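# Open both glued outer flaps of a cardboard box

## Task

Fold open each of the cardboard box's two glued-down outer flaps so that, once released, every flap remains standing vertical or tilted away from the box, with the box still upright. A flap only held in place by the robot at the end does not count. Anything the robot is touching at the end must not settle by more than about a fingernail's width once left alone, or the task fails.

## Robot and tools

Robot: two arms, left_arm and right_arm, each with six revolute joints and a parallel gripper. The names do not match image sides. Each wrist has a camera: cam_left_wrist and cam_right_wrist, both 672x504 pixels.

Frame: one shared scene frame. Origin is on the table top midway between the arms, +z is up, +x points out over the table, and left_arm sits on the +y side. Result lines give each gripper's end_effector_position (metres) and end_effector_quat_wxyz, plus linear (m/s) and angular (rad/s) velocities. The printed hand position can be off, more so when the arm is stretched far. The gripper's fingers point along its own +z and close along its own x; the reported point lies between the pads, and fingertips extend 17.5 mm past it. A flat block about 9 cm long sticks out toward the gripper's -y and rotates with it, so watch for it hitting the box.

Tool execute_actions, argument actions: an empty list (just report state), or a list holding exactly one item. An action item is {"rows": [...], "steps": n} with n from 1 to 15 (default 15), each step 1/30 s. A wait item is {"steps": n} with n up to 300 and no rows. Optional pictures (true/false) decides whether camera images come back. A refused call moves nothing.

Each row is one list of 18 numbers covering both arms, every number in [-1, 1], always all 18 even if one arm stays still. Order: left_arm shoulder pan, shoulder lift, elbow, wrist 1, wrist 2, wrist 3, then left gripper position, force_limit, speed; then the same nine for right_arm. One row is used per step; if there are fewer rows than steps, the final row repeats.

The six joint numbers per arm are offsets, not poses: 1.0 equals 1.989 rad, counted from the joint angles printed in the most recent result that lists them (before any such result, or in later calls of the same reply, from where the arm stands when the action begins). They are not cumulative from the previous row. So an all-zero joint block pulls the arm back to those reference angles; it is not a hold. Stated joint ranges (rad): left_arm pan -3.142..3.142, lift -6.283..6.283, elbow 0.000..3.142, wrists -6.283..6.283; right_arm pan 0.000..6.283, lift -6.283..6.283, elbow -3.142..0.000, wrists -6.283..6.283. Asking beyond a range by more than 0.010 rad gets the call refused; true ends may differ by up to 0.010 rad, and a target past one is clipped, reported as "joint sent to its limit" (possibly about an earlier action). Per step each joint target stays within 0.575 rad of its measured angle, and if targets would shift the gripper more than 100 mm from where it is, all are scaled back. Motion lags commands by about 0.17 s, and speed is limited, so big moves may be unfinished when the result arrives.

The three gripper numbers are absolute settings, not offsets. position: +1 fully open (50 mm gap), about -0.65 pads meet, -1 to grip. force_limit: per-pad force, -1 about 20 N, 0 about 102 N, +1 about 185 N (real grip up to ~17% more). speed: gap change rate, -1 = 20 mm/s, 0 = 85, +1 = 150. To keep a gripper unchanged, repeat its current three values; 0 is a real command. New force or speed only apply after position changes by at least 0.01; to soften a grip, open first.

object_status: 0 moving, 1 blocked while opening, 2 blocked while closing (a grip), 3 reached target or pads met. Changing position resets it to 0 briefly. position_measured in counts gives gap ≈ (250 - counts) × 0.202 mm. Turning only wrist 3 swings the pad point on a 25 mm circle.

Between calls the arms keep heading for the last row's targets, until all have nearly stopped or any step is HELD. HELD marks steps where your row was partly not sent; "joint command not followed" means a clearance check changed joint targets. Joint positions and Joint velocities lines list each arm's joints in column order (rad, rad/s). Joint torques are raw drive outputs with offsets and noise. Wrist force / Wrist torque give the flange sensor reading in the end effector's own axes; force points from a touched surface back into the arm; noise up to ~2.4 N, offsets up to ~4 N, saturation ~50 N; "no reading" is fine. The simulation runs on while you compose replies.

Tool zoom_image: camera (cam_left_wrist or cam_right_wrist), region [x0, y0, x1, y1] in pixels from the top-left, at most 504x504; it magnifies that camera's latest image. Tool show_instructions: no arguments, shows the reference images. Tool finished_scene: scene (integer, the current scene number); ends and grades the scene, irreversible. Replying without any tool call also ends things.

Hazards: a contact torque at a joint's load limit (133 N m for pan, lift, elbow; 24.9 N m for each wrist, held weight included) or an outside force of 150 N halts that arm for 10 s, dropping the rest of the call, and the arm yields. Holding loads heats motors: MOTOR HOT warns at 70 °C; at 85 °C brakes engage until cooled (OVER-TEMPERATURE FAULT). Do not let the arms collide or press each other hard, do not push anything off the table, avoid drops, slips, slams and hard pushes, and expect occasional brief tugs on held parts. Leave the box standing with flaps open on their own and the robot not propping anything.

Each tool is called after ">>>" as a command line: name --argument value for each argument, lists and objects as JSON in quotes; but a table of rows of numbers goes row by row, as --pt "numbers of a row", without its own name.

Reference images:

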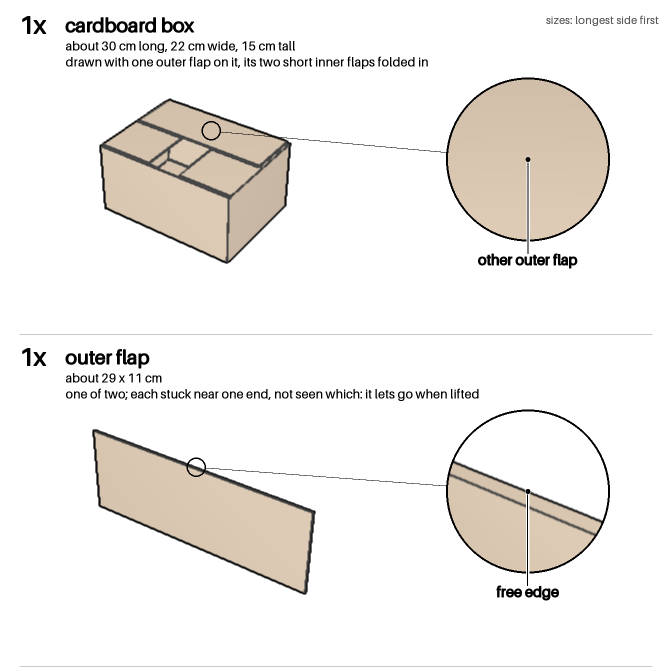

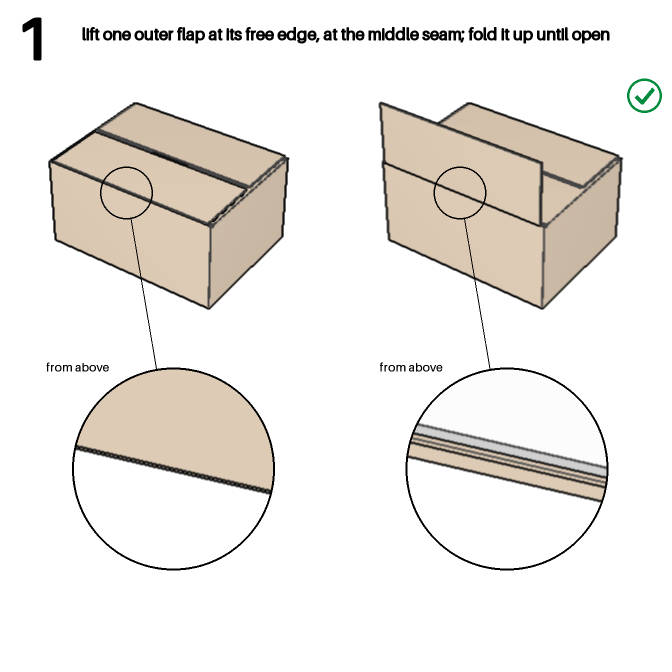

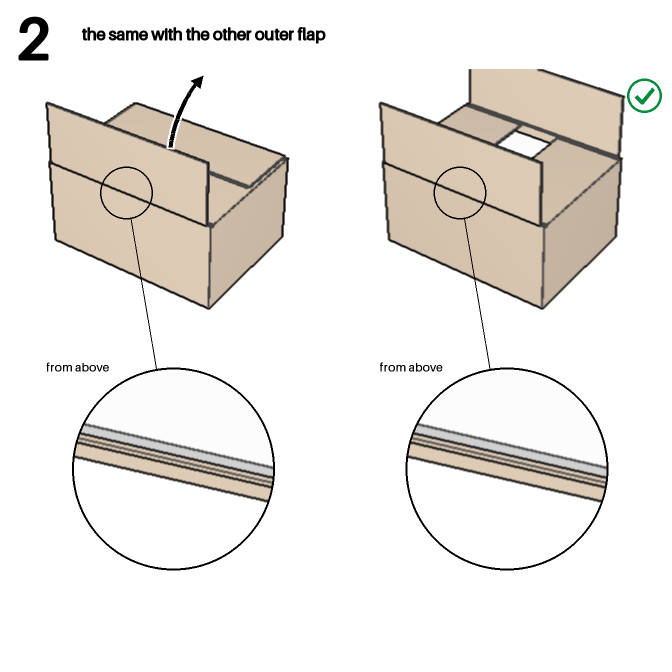

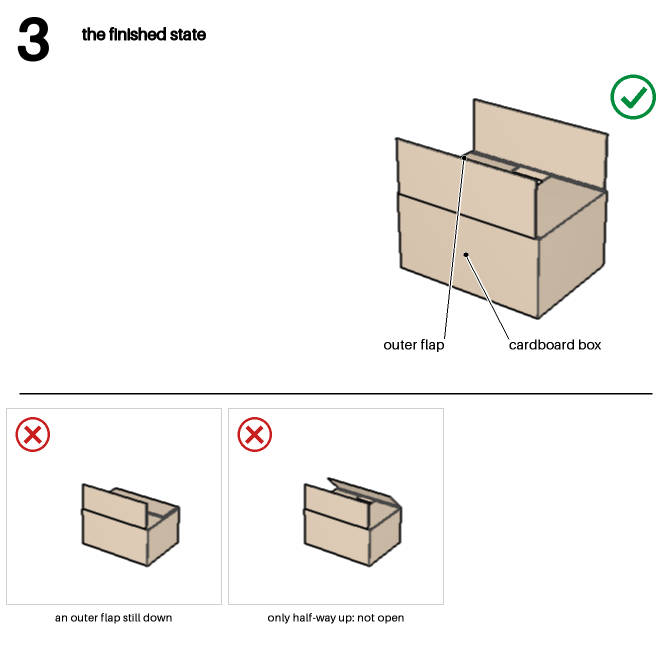

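## Session

>>> execute_actions --actions '[]'

Scene clock: 0.00 s of 4500.00 s.
left_arm: end_effector_position=(+0.3948, +0.6289, +0.1213) position_measured=3 object_status=3 end_effector_quat_wxyz=(-0.103, +0.985, -0.129, +0.055) end_effector_velocity=(+0.000, +0.000, +0.001) end_effector_angular_velocity=(-0.000, -0.001, +0.001) | right_arm: end_effector_position=(+0.0043, +0.0407, +0.2361) position_measured=136 object_status=3 end_effector_quat_wxyz=(+0.615, -0.482, +0.583, -0.222) end_effector_velocity=(-0.000, +0.000, -0.000) end_effector_angular_velocity=(+0.003, +0.001, +0.000)
Joint positions: left_arm=[-0.443 -2.033  2.479 -2.091 -1.348  1.54 ] | right_arm=[ 5.616 -1.663 -2.124 -2.214  0.544  0.29 ]
Joint velocities: left_arm=[ 0.001 -0.    -0.001 -0.    -0.     0.   ] | right_arm=[-0.    -0.     0.     0.001 -0.001  0.002]
Joint torques (N m, as the arm reports them, + toward a larger angle): no reading
Motor temperatures (°C, as the motors report them): left_arm=[22 20 22 29 25 27] | right_arm=[24 23 23 29 28 32]
Wrist force (N, on the end effector, along its own x y z axes, offset not removed): no reading
Wrist torque (N m, same axes, about the end effector's origin, offset not removed): no reading

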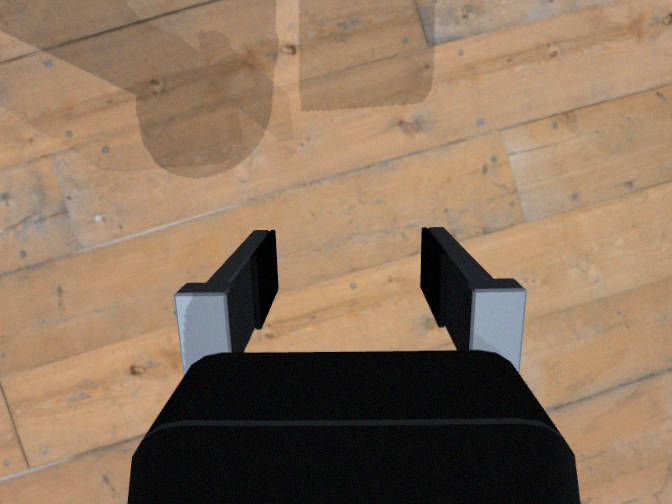

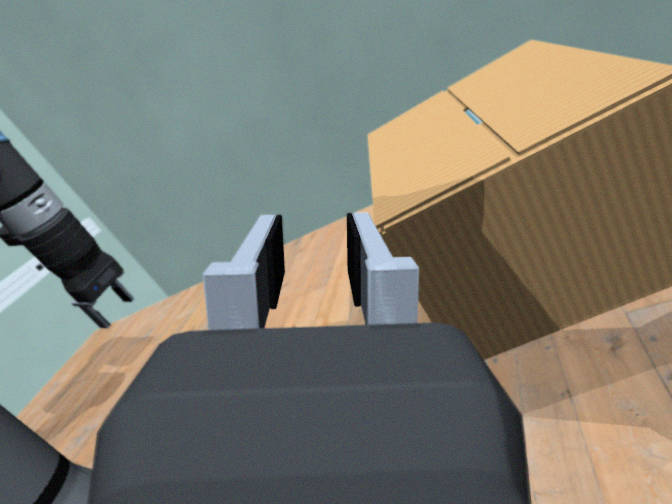

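>>> execute_actions --actions '[{"rows":[[-0.381,0.318,-0.643,0.362,-0.112,0,1,0,0,0,0,0,0,0,0,0.11,0,0]],"steps":15}]' --pictures false

>>> execute_actions --actions '[{"steps":60}]'

Scene clock: 42.53 s of 4500.00 s.
left_arm: end_effector_position=(+0.4427, +0.4406, +0.1488) position_measured=3 object_status=3 end_effector_quat_wxyz=(-0.086, +0.941, -0.315, -0.090) end_effector_velocity=(+0.079, -0.430, +0.136) end_effector_angular_velocity=(+0.049, +0.351, -0.667) | right_arm: end_effector_position=(+0.0043, +0.0407, +0.2361) position_measured=135 object_status=3 end_effector_quat_wxyz=(+0.615, -0.482, +0.583, -0.222) end_effector_velocity=(+0.000, -0.000, -0.000) end_effector_angular_velocity=(-0.002, -0.001, -0.000)
Joint positions: left_arm=[-0.807 -1.707  2.101 -1.736 -1.47   1.54 ] | right_arm=[ 5.616 -1.663 -2.124 -2.214  0.544  0.29 ]
Joint velocities: left_arm=[-0.709  0.555 -0.898  0.65  -0.183 -0.   ] | right_arm=[-0.    -0.001 -0.001 -0.     0.    -0.   ]
Joint torques (N m, as the arm reports them, + toward a larger angle): left_arm=[ -5.32 -12.1  -32.12   0.52  -2.38  -0.07] | right_arm=[-1.58 22.83 14.72 -0.58 -0.23 -0.19]
Motor temperatures (°C, as the motors report them): left_arm=[22 20 22 29 25 27] | right_arm=[24 23 23 29 28 32]
Wrist force (N, on the end effector, along its own x y z axes, offset not removed): left_arm=[-0.4 -1.8 0.8] | right_arm=[-2.1 -0.7 0.1]
Wrist torque (N m, same axes, about the end effector's origin, offset not removed): left_arm=[0.02 -0.02 -0.02] | right_arm=[0.00 0.45 -0.01]
Steps of this call (steps 1 to 90: nothing new was sent; then 39.03 s passed at rest; steps 91 to 105: all 15 steps of this action). Readings (joint positions | what the end effector reports):
91: left_arm=[-0.443 -2.033 2.479 -2.091 -1.348 1.540] | right_arm=[5.616 -1.663 -2.124 -2.214 0.544 0.290] | left_arm position_measured=3 object_status=3 | right_arm position_measured=136 object_status=0
92: left_arm=[-0.446 -2.030 2.476 -2.088 -1.351 1.540] | right_arm=[5.616 -1.663 -2.124 -2.214 0.544 0.290] | left_arm position_measured=3 object_status=3 | right_arm position_measured=135 object_status=0
94: left_arm=[-0.490 -1.987 2.433 -2.044 -1.375 1.540] | right_arm=[5.616 -1.663 -2.124 -2.214 0.544 0.290] | left_arm position_measured=3 object_status=3 | right_arm position_measured=135 object_status=0
98: left_arm=[-0.613 -1.865 2.309 -1.921 -1.417 1.540] | right_arm=[5.616 -1.663 -2.124 -2.214 0.544 0.290] | left_arm position_measured=3 object_status=3 | right_arm position_measured=135 object_status=3
105: the state above

Scene clock: 44.53 s of 4500.00 s.
left_arm: end_effector_position=(+0.4711, +0.0980, +0.3867) position_measured=3 object_status=3 end_effector_quat_wxyz=(+0.000, +0.871, -0.491, +0.000) end_effector_velocity=(-0.000, -0.000, -0.000) end_effector_angular_velocity=(+0.001, +0.001, -0.001) | right_arm: end_effector_position=(+0.0043, +0.0407, +0.2361) position_measured=135 object_status=3 end_effector_quat_wxyz=(+0.615, -0.482, +0.583, -0.222) end_effector_velocity=(+0.001, -0.001, -0.001) end_effector_angular_velocity=(-0.004, -0.003, -0.001)
Joint positions: left_arm=[-1.2   -1.401  1.201 -1.371 -1.571  1.54 ] | right_arm=[ 5.616 -1.663 -2.124 -2.214  0.544  0.29 ]
Joint velocities: left_arm=[-0.001  0.     0.001  0.001 -0.    -0.   ] | right_arm=[-0.    -0.001 -0.003  0.     0.001 -0.001]
Joint torques (N m, as the arm reports them, + toward a larger angle): left_arm=[ -6.86 -28.1  -31.22  -1.46  -2.42  -0.13] | right_arm=[-2.05 22.66 15.93 -0.47 -0.53 -0.25]
Motor temperatures (°C, as the motors report them): left_arm=[22 20 22 29 25 27] | right_arm=[24 23 23 29 28 32]
Wrist force (N, on the end effector, along its own x y z axes, offset not removed): left_arm=[-1.5 -0.6 2.0] | right_arm=[-0.8 0.1 -1.6]
Wrist torque (N m, same axes, about the end effector's origin, offset not removed): left_arm=[0.09 0.07 0.40] | right_arm=[0.04 0.15 -0.06]
Steps of this call (steps 1 to 60: the robot went on to your last target). Readings (joint positions | what the end effector reports):
1: left_arm=[-0.830 -1.689 2.070 -1.714 -1.476 1.540] | right_arm=[5.616 -1.663 -2.124 -2.214 0.544 0.290] | left_arm position_measured=3 object_status=3 | right_arm position_measured=135 object_status=3
2: left_arm=[-0.853 -1.671 2.040 -1.694 -1.482 1.540] | right_arm=[5.616 -1.663 -2.124 -2.214 0.544 0.290] | left_arm position_measured=3 object_status=3 | right_arm position_measured=135 object_status=3
4: left_arm=[-0.893 -1.639 1.978 -1.656 -1.493 1.540] | right_arm=[5.616 -1.663 -2.124 -2.214 0.544 0.290] | left_arm position_measured=3 object_status=3 | right_arm position_measured=135 object_status=3
8: left_arm=[-0.963 -1.585 1.852 -1.592 -1.510 1.540] | right_arm=[5.616 -1.663 -2.124 -2.214 0.544 0.290] | left_arm position_measured=3 object_status=3 | right_arm position_measured=135 object_status=3
60: the state above
All arms were judged still, so your last target was given up. Only a new action makes them travel on or press farther. Fingers that are still opening or closing keep moving.

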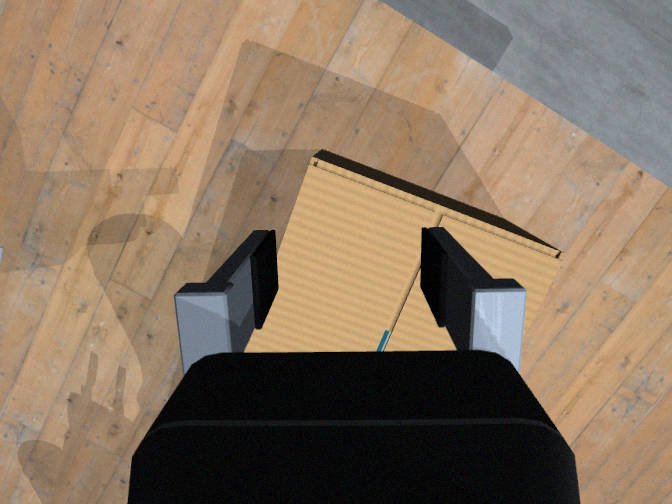

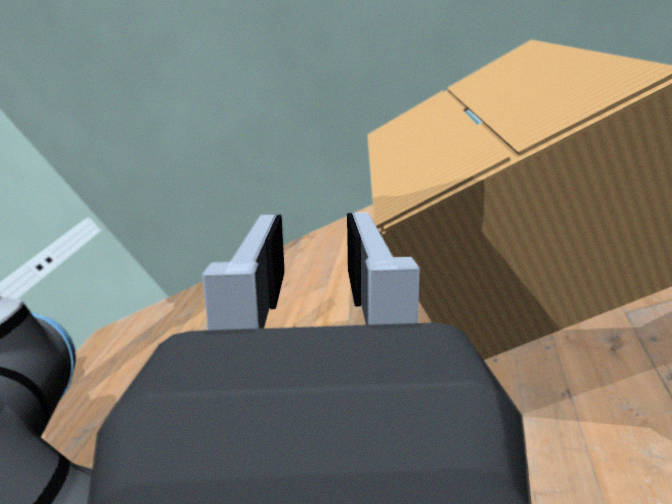

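>>> zoom_image --camera "cam_left_wrist" --region '[300, 140, 580, 360]'

>>> zoom_image --camera "cam_right_wrist" --region '[360, 30, 672, 260]'

Region (300, 140, 580, 360) of cam_left_wrist's 672x504 image, scaled by 1.800, with more detail than that image has; it fills the top 396 rows of this view, and the rest is white.

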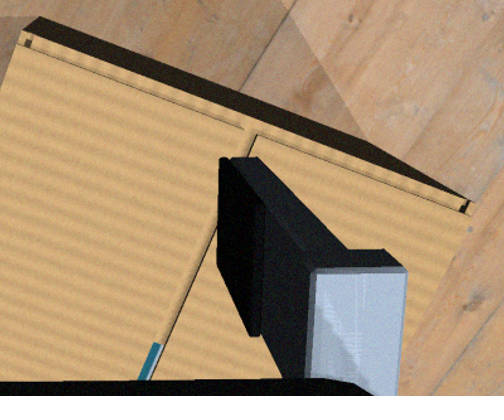

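Region (360, 30, 672, 260) of cam_right_wrist's 672x504 image, scaled by 1.615, with more detail than that image has; it fills the top 372 rows of this view, and the rest is white.

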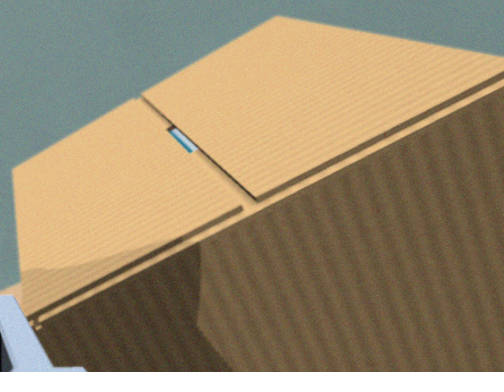

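>>> execute_actions --actions '[{"rows":[[-0.1735,-0.0025,0.161,-0.158,0,0.0155,1,0,0,0,0,0,0,0,0,0.11,0,0]],"steps":15}]' --pictures false

>>> execute_actions --actions '[{"steps":30}]'

Scene clock: 78.40 s of 4500.00 s.
left_arm: end_effector_position=(+0.3408, -0.0071, +0.2846) position_measured=3 object_status=3 end_effector_quat_wxyz=(-0.000, +0.784, -0.621, -0.000) end_effector_velocity=(-0.234, -0.114, -0.158) end_effector_angular_velocity=(+0.002, +0.001, -0.488) | right_arm: end_effector_position=(+0.0043, +0.0407, +0.2361) position_measured=135 object_status=3 end_effector_quat_wxyz=(+0.615, -0.482, +0.583, -0.222) end_effector_velocity=(-0.000, +0.000, +0.000) end_effector_angular_velocity=(+0.001, +0.001, +0.000)
Joint positions: left_arm=[-1.487 -1.405  1.467 -1.633 -1.571  1.566] | right_arm=[ 5.616 -1.663 -2.124 -2.214  0.544  0.29 ]
Joint velocities: left_arm=[-0.451 -0.007  0.412 -0.403 -0.     0.037] | right_arm=[ 0.     0.001  0.001 -0.001 -0.     0.   ]
Joint torques (N m, as the arm reports them, + toward a larger angle): left_arm=[  2.99 -45.9  -25.9   -4.6   -1.24   2.22] | right_arm=[-2.28 21.88 15.6  -0.7  -0.72 -0.18]
Motor temperatures (°C, as the motors report them): left_arm=[22 20 22 29 25 27] | right_arm=[24 23 23 29 28 32]
Wrist force (N, on the end effector, along its own x y z axes, offset not removed): left_arm=[1.4 -0.9 4.8] | right_arm=[0.1 0.6 -0.1]
Wrist torque (N m, same axes, about the end effector's origin, offset not removed): left_arm=[-0.16 -0.22 0.25] | right_arm=[0.13 -0.07 -0.11]
Steps of this call (steps 1 to 90: nothing new was sent; then 30.37 s passed at rest; steps 91 to 105: all 15 steps of this action). Readings (joint positions | what the end effector reports):
91: left_arm=[-1.200 -1.401 1.201 -1.371 -1.571 1.540] | right_arm=[5.616 -1.663 -2.124 -2.214 0.544 0.290] | left_arm position_measured=3 object_status=3 | right_arm position_measured=135 object_status=3
92: left_arm=[-1.204 -1.401 1.204 -1.374 -1.571 1.541] | right_arm=[5.616 -1.663 -2.124 -2.214 0.544 0.290] | left_arm position_measured=3 object_status=3 | right_arm position_measured=135 object_status=3
94: left_arm=[-1.242 -1.402 1.241 -1.411 -1.571 1.545] | right_arm=[5.616 -1.663 -2.124 -2.214 0.544 0.290] | left_arm position_measured=3 object_status=3 | right_arm position_measured=135 object_status=3
98: left_arm=[-1.335 -1.403 1.326 -1.495 -1.571 1.553] | right_arm=[5.616 -1.663 -2.124 -2.214 0.544 0.290] | left_arm position_measured=3 object_status=3 | right_arm position_measured=135 object_status=3
105: the state above

Scene clock: 79.40 s of 4500.00 s.
left_arm: end_effector_position=(+0.3101, -0.0204, +0.2640) position_measured=3 object_status=3 end_effector_quat_wxyz=(-0.000, +0.764, -0.645, -0.000) end_effector_velocity=(+0.000, +0.000, -0.000) end_effector_angular_velocity=(+0.001, +0.000, +0.001) | right_arm: end_effector_position=(+0.0043, +0.0407, +0.2361) position_measured=135 object_status=3 end_effector_quat_wxyz=(+0.615, -0.482, +0.583, -0.222) end_effector_velocity=(-0.000, +0.000, -0.000) end_effector_angular_velocity=(+0.001, -0.001, +0.001)
Joint positions: left_arm=[-1.545 -1.406  1.521 -1.686 -1.571  1.571] | right_arm=[ 5.616 -1.663 -2.124 -2.214  0.544  0.29 ]
Joint velocities: left_arm=[ 0.001  0.     0.001  0.     0.    -0.   ] | right_arm=[-0.    -0.001 -0.     0.001 -0.001  0.001]
Joint torques (N m, as the arm reports them, + toward a larger angle): left_arm=[ -6.94 -41.91 -19.09  -4.54   1.48   2.28] | right_arm=[-0.71 22.14 15.84 -0.72 -0.56 -0.06]
Motor temperatures (°C, as the motors report them): left_arm=[22 20 22 29 25 27] | right_arm=[24 23 23 29 28 32]
Wrist force (N, on the end effector, along its own x y z axes, offset not removed): left_arm=[-2.9 -3.4 0.6] | right_arm=[0.1 -1.8 -0.8]
Wrist torque (N m, same axes, about the end effector's origin, offset not removed): left_arm=[-0.51 0.29 0.24] | right_arm=[-0.43 -0.04 -0.09]
Steps of this call (steps 1 to 30: the robot went on to your last target). Readings (joint positions | what the end effector reports):
1: left_arm=[-1.500 -1.405 1.479 -1.645 -1.571 1.567] | right_arm=[5.616 -1.663 -2.124 -2.214 0.544 0.290] | left_arm position_measured=3 object_status=3 | right_arm position_measured=135 object_status=3
2: left_arm=[-1.511 -1.405 1.489 -1.654 -1.571 1.568] | right_arm=[5.616 -1.663 -2.124 -2.214 0.544 0.290] | left_arm position_measured=3 object_status=3 | right_arm position_measured=135 object_status=3
4: left_arm=[-1.525 -1.405 1.502 -1.667 -1.571 1.569] | right_arm=[5.616 -1.663 -2.124 -2.214 0.544 0.290] | left_arm position_measured=3 object_status=3 | right_arm position_measured=135 object_status=3
8: left_arm=[-1.538 -1.406 1.514 -1.679 -1.571 1.570] | right_arm=[5.616 -1.663 -2.124 -2.214 0.544 0.290] | left_arm position_measured=3 object_status=3 | right_arm position_measured=135 object_status=3
30: the state above
All arms were judged still, so your last target was given up. Only a new action makes them travel on or press farther. Fingers that are still opening or closing keep moving.

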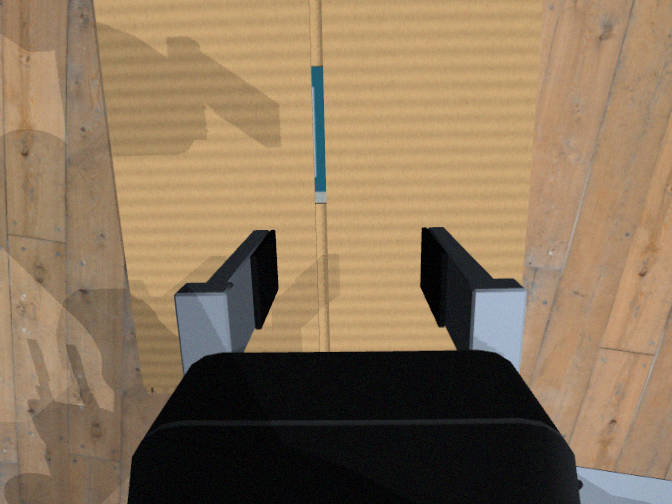

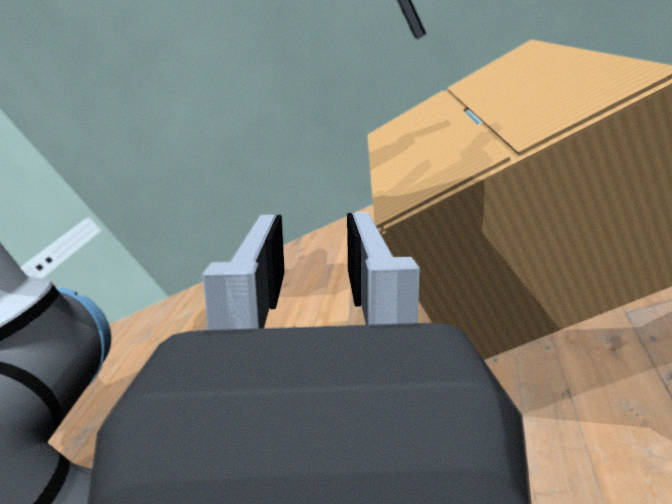

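>>> execute_actions --actions '[{"rows":[[0.0176,0.0362,0.0625,-0.0987,0,0.0176,1,0,0,0,0,0,0,0,0,0.11,0,0]],"steps":15}]' --pictures false

>>> execute_actions --actions '[{"steps":20}]'

Scene clock: 106.00 s of 4500.00 s.
left_arm: end_effector_position=(+0.3305, -0.0255, +0.1858) position_measured=3 object_status=3 end_effector_quat_wxyz=(-0.000, +0.764, -0.645, -0.001) end_effector_velocity=(+0.006, -0.001, -0.024) end_effector_angular_velocity=(-0.007, -0.001, +0.001) | right_arm: end_effector_position=(+0.0043, +0.0407, +0.2361) position_measured=135 object_status=3 end_effector_quat_wxyz=(+0.615, -0.482, +0.583, -0.222) end_effector_velocity=(-0.000, +0.000, -0.000) end_effector_angular_velocity=(+0.000, -0.001, +0.000)
Joint positions: left_arm=[-1.512 -1.336  1.64  -1.873 -1.571  1.605] | right_arm=[ 5.616 -1.663 -2.124 -2.214  0.544  0.29 ]
Joint velocities: left_arm=[ 0.011  0.02   0.039 -0.066 -0.     0.009] | right_arm=[-0.    -0.002 -0.     0.    -0.     0.002]
Joint torques (N m, as the arm reports them, + toward a larger angle): left_arm=[  6.65 -31.07 -20.26  -4.43   1.16   2.47] | right_arm=[-0.83 21.84 15.79 -0.42 -0.4  -0.42]
Motor temperatures (°C, as the motors report them): left_arm=[22 20 22 29 25 27] | right_arm=[24 23 23 29 28 32]
Wrist force (N, on the end effector, along its own x y z axes, offset not removed): left_arm=[-0.5 1.3 8.9] | right_arm=[-0.2 0.5 1.8]
Wrist torque (N m, same axes, about the end effector's origin, offset not removed): left_arm=[0.40 -0.03 -0.01] | right_arm=[0.23 0.16 -0.22]
Steps of this call (steps 1 to 90: nothing new was sent; then 23.10 s passed at rest; steps 91 to 105: all 15 steps of this action). Readings (joint positions | what the end effector reports):
91: left_arm=[-1.545 -1.406 1.521 -1.686 -1.571 1.571] | right_arm=[5.616 -1.663 -2.124 -2.214 0.544 0.290] | left_arm position_measured=3 object_status=3 | right_arm position_measured=135 object_status=3
92: left_arm=[-1.543 -1.403 1.524 -1.689 -1.571 1.573] | right_arm=[5.616 -1.663 -2.124 -2.214 0.544 0.290] | left_arm position_measured=3 object_status=3 | right_arm position_measured=135 object_status=3
94: left_arm=[-1.532 -1.380 1.559 -1.733 -1.571 1.585] | right_arm=[5.616 -1.663 -2.124 -2.214 0.544 0.290] | left_arm position_measured=3 object_status=3 | right_arm position_measured=135 object_status=3
98: left_arm=[-1.518 -1.350 1.615 -1.828 -1.571 1.598] | right_arm=[5.616 -1.663 -2.124 -2.214 0.544 0.290] | left_arm position_measured=3 object_status=3 | right_arm position_measured=135 object_status=3
105: the state above

Scene clock: 106.67 s of 4500.00 s.
left_arm: end_effector_position=(+0.3312, -0.0257, +0.1828) position_measured=3 object_status=3 end_effector_quat_wxyz=(-0.000, +0.764, -0.645, -0.000) end_effector_velocity=(-0.000, -0.001, +0.000) end_effector_angular_velocity=(-0.001, -0.000, -0.001) | right_arm: end_effector_position=(+0.0043, +0.0407, +0.2361) position_measured=135 object_status=3 end_effector_quat_wxyz=(+0.615, -0.482, +0.583, -0.222) end_effector_velocity=(+0.000, -0.000, -0.000) end_effector_angular_velocity=(+0.001, -0.000, -0.000)
Joint positions: left_arm=[-1.51  -1.334  1.645 -1.882 -1.571  1.606] | right_arm=[ 5.616 -1.663 -2.124 -2.214  0.544  0.29 ]
Joint velocities: left_arm=[-0.     0.    -0.001 -0.001  0.     0.001] | right_arm=[-0.    -0.001 -0.001  0.001 -0.     0.001]
Joint torques (N m, as the arm reports them, + toward a larger angle): left_arm=[  5.71 -30.83 -17.31  -4.59  -1.05   2.18] | right_arm=[-1.86 23.52 16.21 -0.72 -0.39 -0.2 ]
Motor temperatures (°C, as the motors report them): left_arm=[22 20 22 29 25 27] | right_arm=[24 23 23 29 28 32]
Wrist force (N, on the end effector, along its own x y z axes, offset not removed): left_arm=[1.1 -4.4 3.2] | right_arm=[1.8 -0.1 -0.1]
Wrist torque (N m, same axes, about the end effector's origin, offset not removed): left_arm=[-0.83 -0.24 0.05] | right_arm=[0.08 -0.31 -0.23]
Steps of this call (steps 1 to 15: the robot went on to your last target; steps 16 to 20: nothing new was sent). Readings (joint positions | what the end effector reports):
1: left_arm=[-1.511 -1.336 1.641 -1.875 -1.571 1.605] | right_arm=[5.616 -1.663 -2.124 -2.214 0.544 0.290] | left_arm position_measured=3 object_status=3 | right_arm position_measured=135 object_status=3
2: left_arm=[-1.511 -1.335 1.642 -1.877 -1.571 1.605] | right_arm=[5.616 -1.663 -2.124 -2.214 0.544 0.290] | left_arm position_measured=3 object_status=3 | right_arm position_measured=135 object_status=3
4: left_arm=[-1.511 -1.335 1.643 -1.879 -1.571 1.605] | right_arm=[5.616 -1.663 -2.124 -2.214 0.544 0.290] | left_arm position_measured=3 object_status=3 | right_arm position_measured=135 object_status=3
8: left_arm=[-1.511 -1.334 1.645 -1.881 -1.571 1.606] | right_arm=[5.616 -1.663 -2.124 -2.214 0.544 0.290] | left_arm position_measured=3 object_status=3 | right_arm position_measured=135 object_status=3
20: the state above
All arms were judged still, so your last target was given up. Only a new action makes them travel on or press farther. Fingers that are still opening or closing keep moving.

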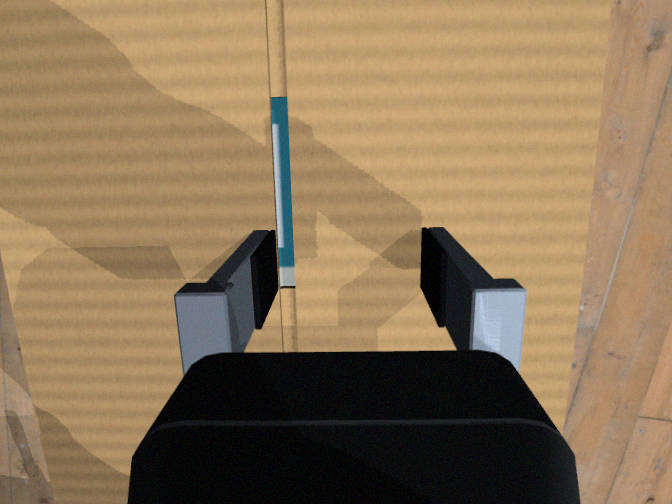

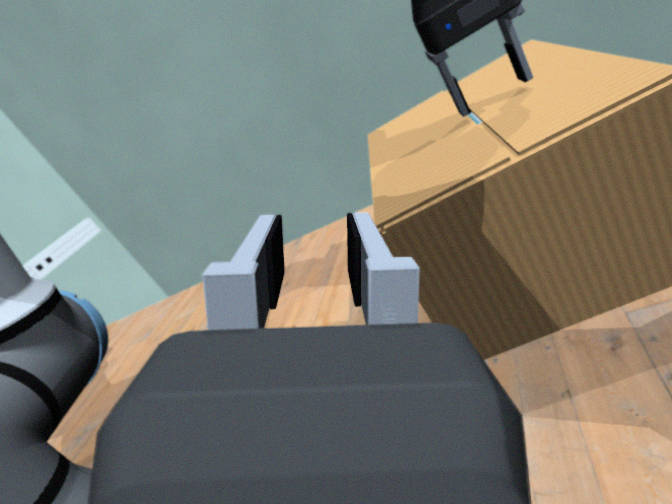

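>>> zoom_image --camera "cam_left_wrist" --region '[200, 180, 360, 340]'

>>> zoom_image --camera "cam_right_wrist" --region '[410, 30, 570, 170]'

Region (200, 180, 360, 340) of cam_left_wrist's 672x504 image, scaled by 3.150, with more detail than that image has.

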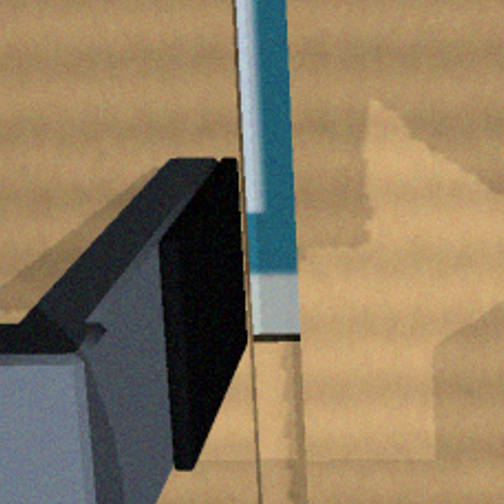

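Region (410, 30, 570, 170) of cam_right_wrist's 672x504 image, scaled by 3.150, with more detail than that image has; it fills the top 441 rows of this view, and the rest is white.

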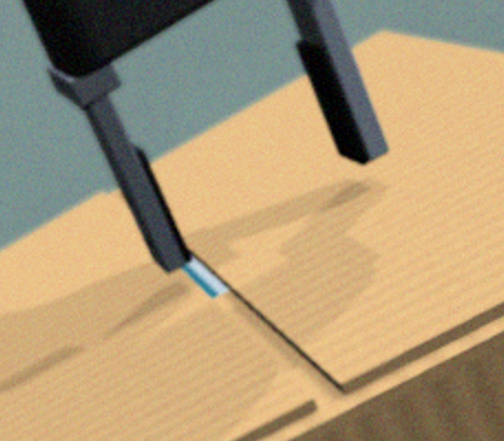

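>>> execute_actions --actions '[{"rows":[[0,0.0547,-0.1063,0.2272,0,0,1,0,0,0,0,0,0,0,0,0.11,0,0]],"steps":15}]' --pictures false

>>> execute_actions --actions '[{"steps":25}]'

Scene clock: 155.30 s of 4500.00 s.
left_arm: end_effector_position=(+0.3232, +0.0135, +0.1892) position_measured=3 object_status=3 end_effector_quat_wxyz=(-0.100, +0.754, -0.637, -0.127) end_effector_velocity=(-0.008, +0.037, +0.009) end_effector_angular_velocity=(+0.181, +0.037, -0.002) | right_arm: end_effector_position=(+0.0043, +0.0407, +0.2361) position_measured=135 object_status=3 end_effector_quat_wxyz=(+0.615, -0.482, +0.583, -0.222) end_effector_velocity=(-0.000, +0.000, +0.000) end_effector_angular_velocity=(-0.000, -0.000, +0.001)
Joint positions: left_arm=[-1.51  -1.229  1.443 -1.459 -1.571  1.606] | right_arm=[ 5.616 -1.663 -2.124 -2.214  0.544  0.29 ]
Joint velocities: left_arm=[-0.     0.033 -0.073  0.226  0.     0.001] | right_arm=[ 0.    -0.     0.001 -0.001 -0.    -0.   ]
Joint torques (N m, as the arm reports them, + toward a larger angle): left_arm=[ -4.45 -36.16 -30.68  -0.16  -0.95   1.97] | right_arm=[-2.27 22.16 16.11 -0.84 -0.58 -0.07]
Motor temperatures (°C, as the motors report them): left_arm=[22 21 22 29 25 27] | right_arm=[24 23 23 29 28 32]
Wrist force (N, on the end effector, along its own x y z axes, offset not removed): left_arm=[0.7 -1.8 3.5] | right_arm=[-0.2 -2.6 -3.2]
Wrist torque (N m, same axes, about the end effector's origin, offset not removed): left_arm=[-0.32 -0.18 0.03] | right_arm=[-0.41 0.04 -0.06]
Steps of this call (steps 1 to 90: nothing new was sent; then 45.13 s passed at rest; steps 91 to 105: all 15 steps of this action). Readings (joint positions | what the end effector reports):
91: left_arm=[-1.510 -1.334 1.645 -1.882 -1.571 1.606] | right_arm=[5.616 -1.663 -2.124 -2.214 0.544 0.290] | left_arm position_measured=3 object_status=3 | right_arm position_measured=135 object_status=3
92: left_arm=[-1.510 -1.331 1.642 -1.879 -1.571 1.606] | right_arm=[5.616 -1.663 -2.124 -2.214 0.544 0.290] | left_arm position_measured=3 object_status=3 | right_arm position_measured=135 object_status=3
94: left_arm=[-1.510 -1.298 1.597 -1.831 -1.571 1.606] | right_arm=[5.616 -1.663 -2.124 -2.214 0.544 0.290] | left_arm position_measured=3 object_status=3 | right_arm position_measured=135 object_status=3
98: left_arm=[-1.510 -1.251 1.493 -1.611 -1.571 1.606] | right_arm=[5.616 -1.663 -2.124 -2.214 0.544 0.290] | left_arm position_measured=3 object_status=3 | right_arm position_measured=135 object_status=3
105: the state above

Scene clock: 156.13 s of 4500.00 s.
left_arm: end_effector_position=(+0.3222, +0.0182, +0.1905) position_measured=3 object_status=3 end_effector_quat_wxyz=(-0.108, +0.752, -0.636, -0.137) end_effector_velocity=(-0.001, -0.001, +0.001) end_effector_angular_velocity=(-0.002, -0.001, -0.002) | right_arm: end_effector_position=(+0.0043, +0.0407, +0.2361) position_measured=135 object_status=3 end_effector_quat_wxyz=(+0.615, -0.482, +0.583, -0.222) end_effector_velocity=(+0.000, -0.000, -0.000) end_effector_angular_velocity=(-0.001, -0.000, -0.000)
Joint positions: left_arm=[-1.51  -1.225  1.434 -1.43  -1.571  1.606] | right_arm=[ 5.616 -1.663 -2.124 -2.214  0.544  0.29 ]
Joint velocities: left_arm=[-0.002  0.    -0.002  0.     0.    -0.   ] | right_arm=[-0.     0.    -0.001  0.     0.    -0.001]
Joint torques (N m, as the arm reports them, + toward a larger angle): left_arm=[ -7.2  -34.76 -30.29  -0.52   2.24   1.78] | right_arm=[-1.85 22.73 15.1  -0.55 -0.31 -0.34]
Motor temperatures (°C, as the motors report them): left_arm=[22 21 22 29 25 27] | right_arm=[24 23 23 29 28 32]
Wrist force (N, on the end effector, along its own x y z axes, offset not removed): left_arm=[1.3 -2.9 5.5] | right_arm=[2.3 0.1 -2.9]
Wrist torque (N m, same axes, about the end effector's origin, offset not removed): left_arm=[-0.29 -0.27 0.06] | right_arm=[-0.01 -0.14 -0.24]
Steps of this call (steps 1 to 25: the robot went on to your last target). Readings (joint positions | what the end effector reports):
1: left_arm=[-1.510 -1.228 1.441 -1.453 -1.571 1.606] | right_arm=[5.616 -1.663 -2.124 -2.214 0.544 0.290] | left_arm position_measured=3 object_status=3 | right_arm position_measured=135 object_status=3
2: left_arm=[-1.510 -1.228 1.439 -1.447 -1.571 1.606] | right_arm=[5.616 -1.663 -2.124 -2.214 0.544 0.290] | left_arm position_measured=3 object_status=3 | right_arm position_measured=135 object_status=3
4: left_arm=[-1.510 -1.227 1.437 -1.440 -1.571 1.606] | right_arm=[5.616 -1.663 -2.124 -2.214 0.544 0.290] | left_arm position_measured=3 object_status=3 | right_arm position_measured=135 object_status=3
8: left_arm=[-1.510 -1.226 1.435 -1.434 -1.571 1.606] | right_arm=[5.616 -1.663 -2.124 -2.214 0.544 0.290] | left_arm position_measured=3 object_status=3 | right_arm position_measured=135 object_status=3
25: the state above

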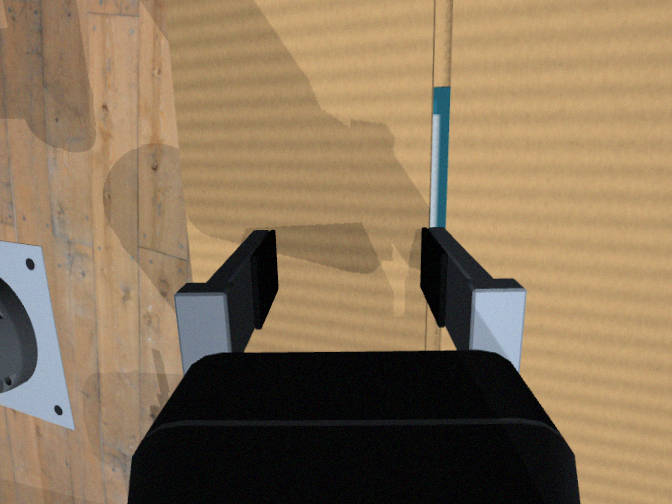

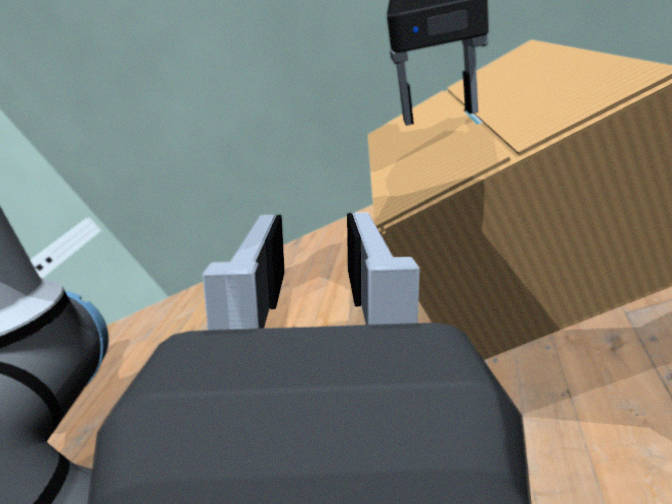

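>>> execute_actions --actions '[{"rows":[[0,-0.0027,0.016,-0.0134,0,0,1,0,0,0,0,0,0,0,0,0.11,0,0]],"steps":15}]'

>>> zoom_image --camera "cam_left_wrist" --region '[370, 160, 530, 320]'

>>> zoom_image --camera "cam_right_wrist" --region '[400, 50, 560, 170]'

Scene clock: 170.70 s of 4500.00 s.
left_arm: end_effector_position=(+0.3214, +0.0223, +0.1815) position_measured=3 object_status=3 end_effector_quat_wxyz=(-0.107, +0.752, -0.636, -0.137) end_effector_velocity=(-0.001, +0.002, -0.003) end_effector_angular_velocity=(+0.002, +0.000, -0.001) | right_arm: end_effector_position=(+0.0043, +0.0407, +0.2361) position_measured=135 object_status=3 end_effector_quat_wxyz=(+0.615, -0.482, +0.583, -0.222) end_effector_velocity=(+0.000, -0.000, +0.000) end_effector_angular_velocity=(-0.001, +0.000, -0.001)
Joint positions: left_arm=[-1.51  -1.23   1.465 -1.456 -1.571  1.606] | right_arm=[ 5.616 -1.663 -2.124 -2.214  0.544  0.29 ]
Joint velocities: left_arm=[-0.001 -0.002  0.011 -0.007  0.     0.001] | right_arm=[-0.     0.001 -0.    -0.     0.001 -0.   ]
Joint torques (N m, as the arm reports them, + toward a larger angle): left_arm=[ -6.22 -47.09 -15.32  -2.62   1.11   0.72] | right_arm=[-1.55 22.55 15.61 -0.54 -0.57 -0.17]
Motor temperatures (°C, as the motors report them): left_arm=[22 21 22 29 25 27] | right_arm=[24 23 23 29 28 32]
Wrist force (N, on the end effector, along its own x y z axes, offset not removed): left_arm=[-3.3 -3.7 1.5] | right_arm=[0.2 0.9 -0.6]
Wrist torque (N m, same axes, about the end effector's origin, offset not removed): left_arm=[-0.38 0.82 0.11] | right_arm=[0.16 0.04 -0.06]
Steps of this call (steps 1 to 15: the robot went on to your last target; steps 16 to 90: nothing new was sent; then 11.07 s passed at rest; steps 91 to 105: all 15 steps of this action). Readings (joint positions | what the end effector reports):
91: left_arm=[-1.510 -1.225 1.434 -1.430 -1.571 1.606] | right_arm=[5.616 -1.663 -2.124 -2.214 0.544 0.290] | left_arm position_measured=3 object_status=3 | right_arm position_measured=135 object_status=3
92: left_arm=[-1.510 -1.225 1.436 -1.432 -1.571 1.606] | right_arm=[5.616 -1.663 -2.124 -2.214 0.544 0.290] | left_arm position_measured=3 object_status=3 | right_arm position_measured=135 object_status=3
94: left_arm=[-1.510 -1.227 1.446 -1.441 -1.571 1.606] | right_arm=[5.616 -1.663 -2.124 -2.214 0.544 0.290] | left_arm position_measured=3 object_status=3 | right_arm position_measured=135 object_status=3
98: left_arm=[-1.510 -1.229 1.459 -1.451 -1.571 1.606] | right_arm=[5.616 -1.663 -2.124 -2.214 0.544 0.290] | left_arm position_measured=3 object_status=3 | right_arm position_measured=135 object_status=3
105: the state above

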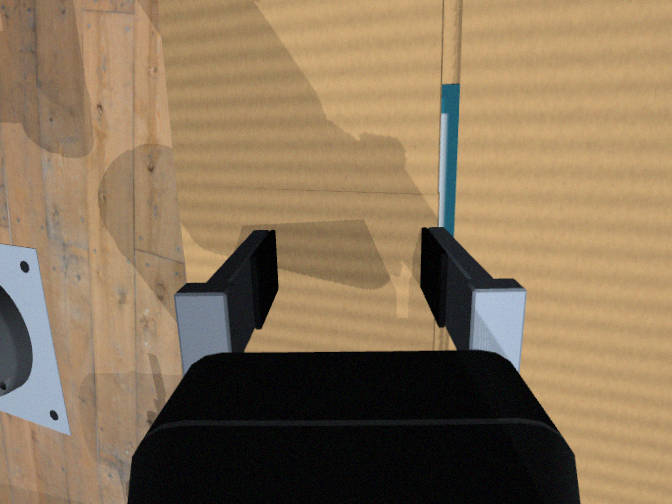

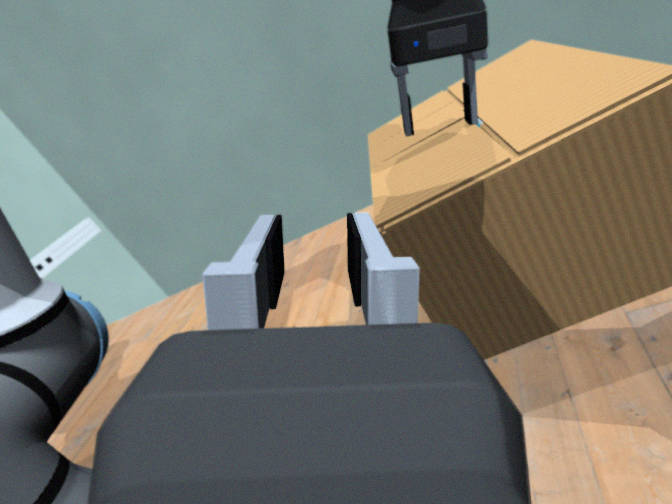

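Region (370, 160, 530, 320) of cam_left_wrist's 672x504 image, scaled by 3.150, with more detail than that image has.

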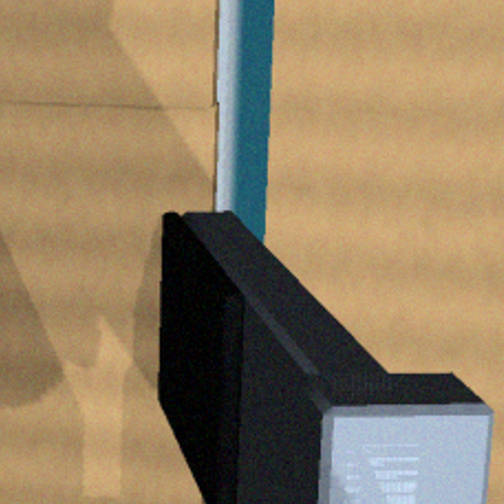

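Region (400, 50, 560, 170) of cam_right_wrist's 672x504 image, scaled by 3.150, with more detail than that image has; it fills the top 378 rows of this view, and the rest is white.

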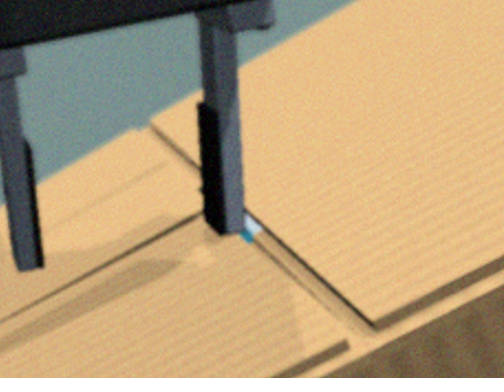

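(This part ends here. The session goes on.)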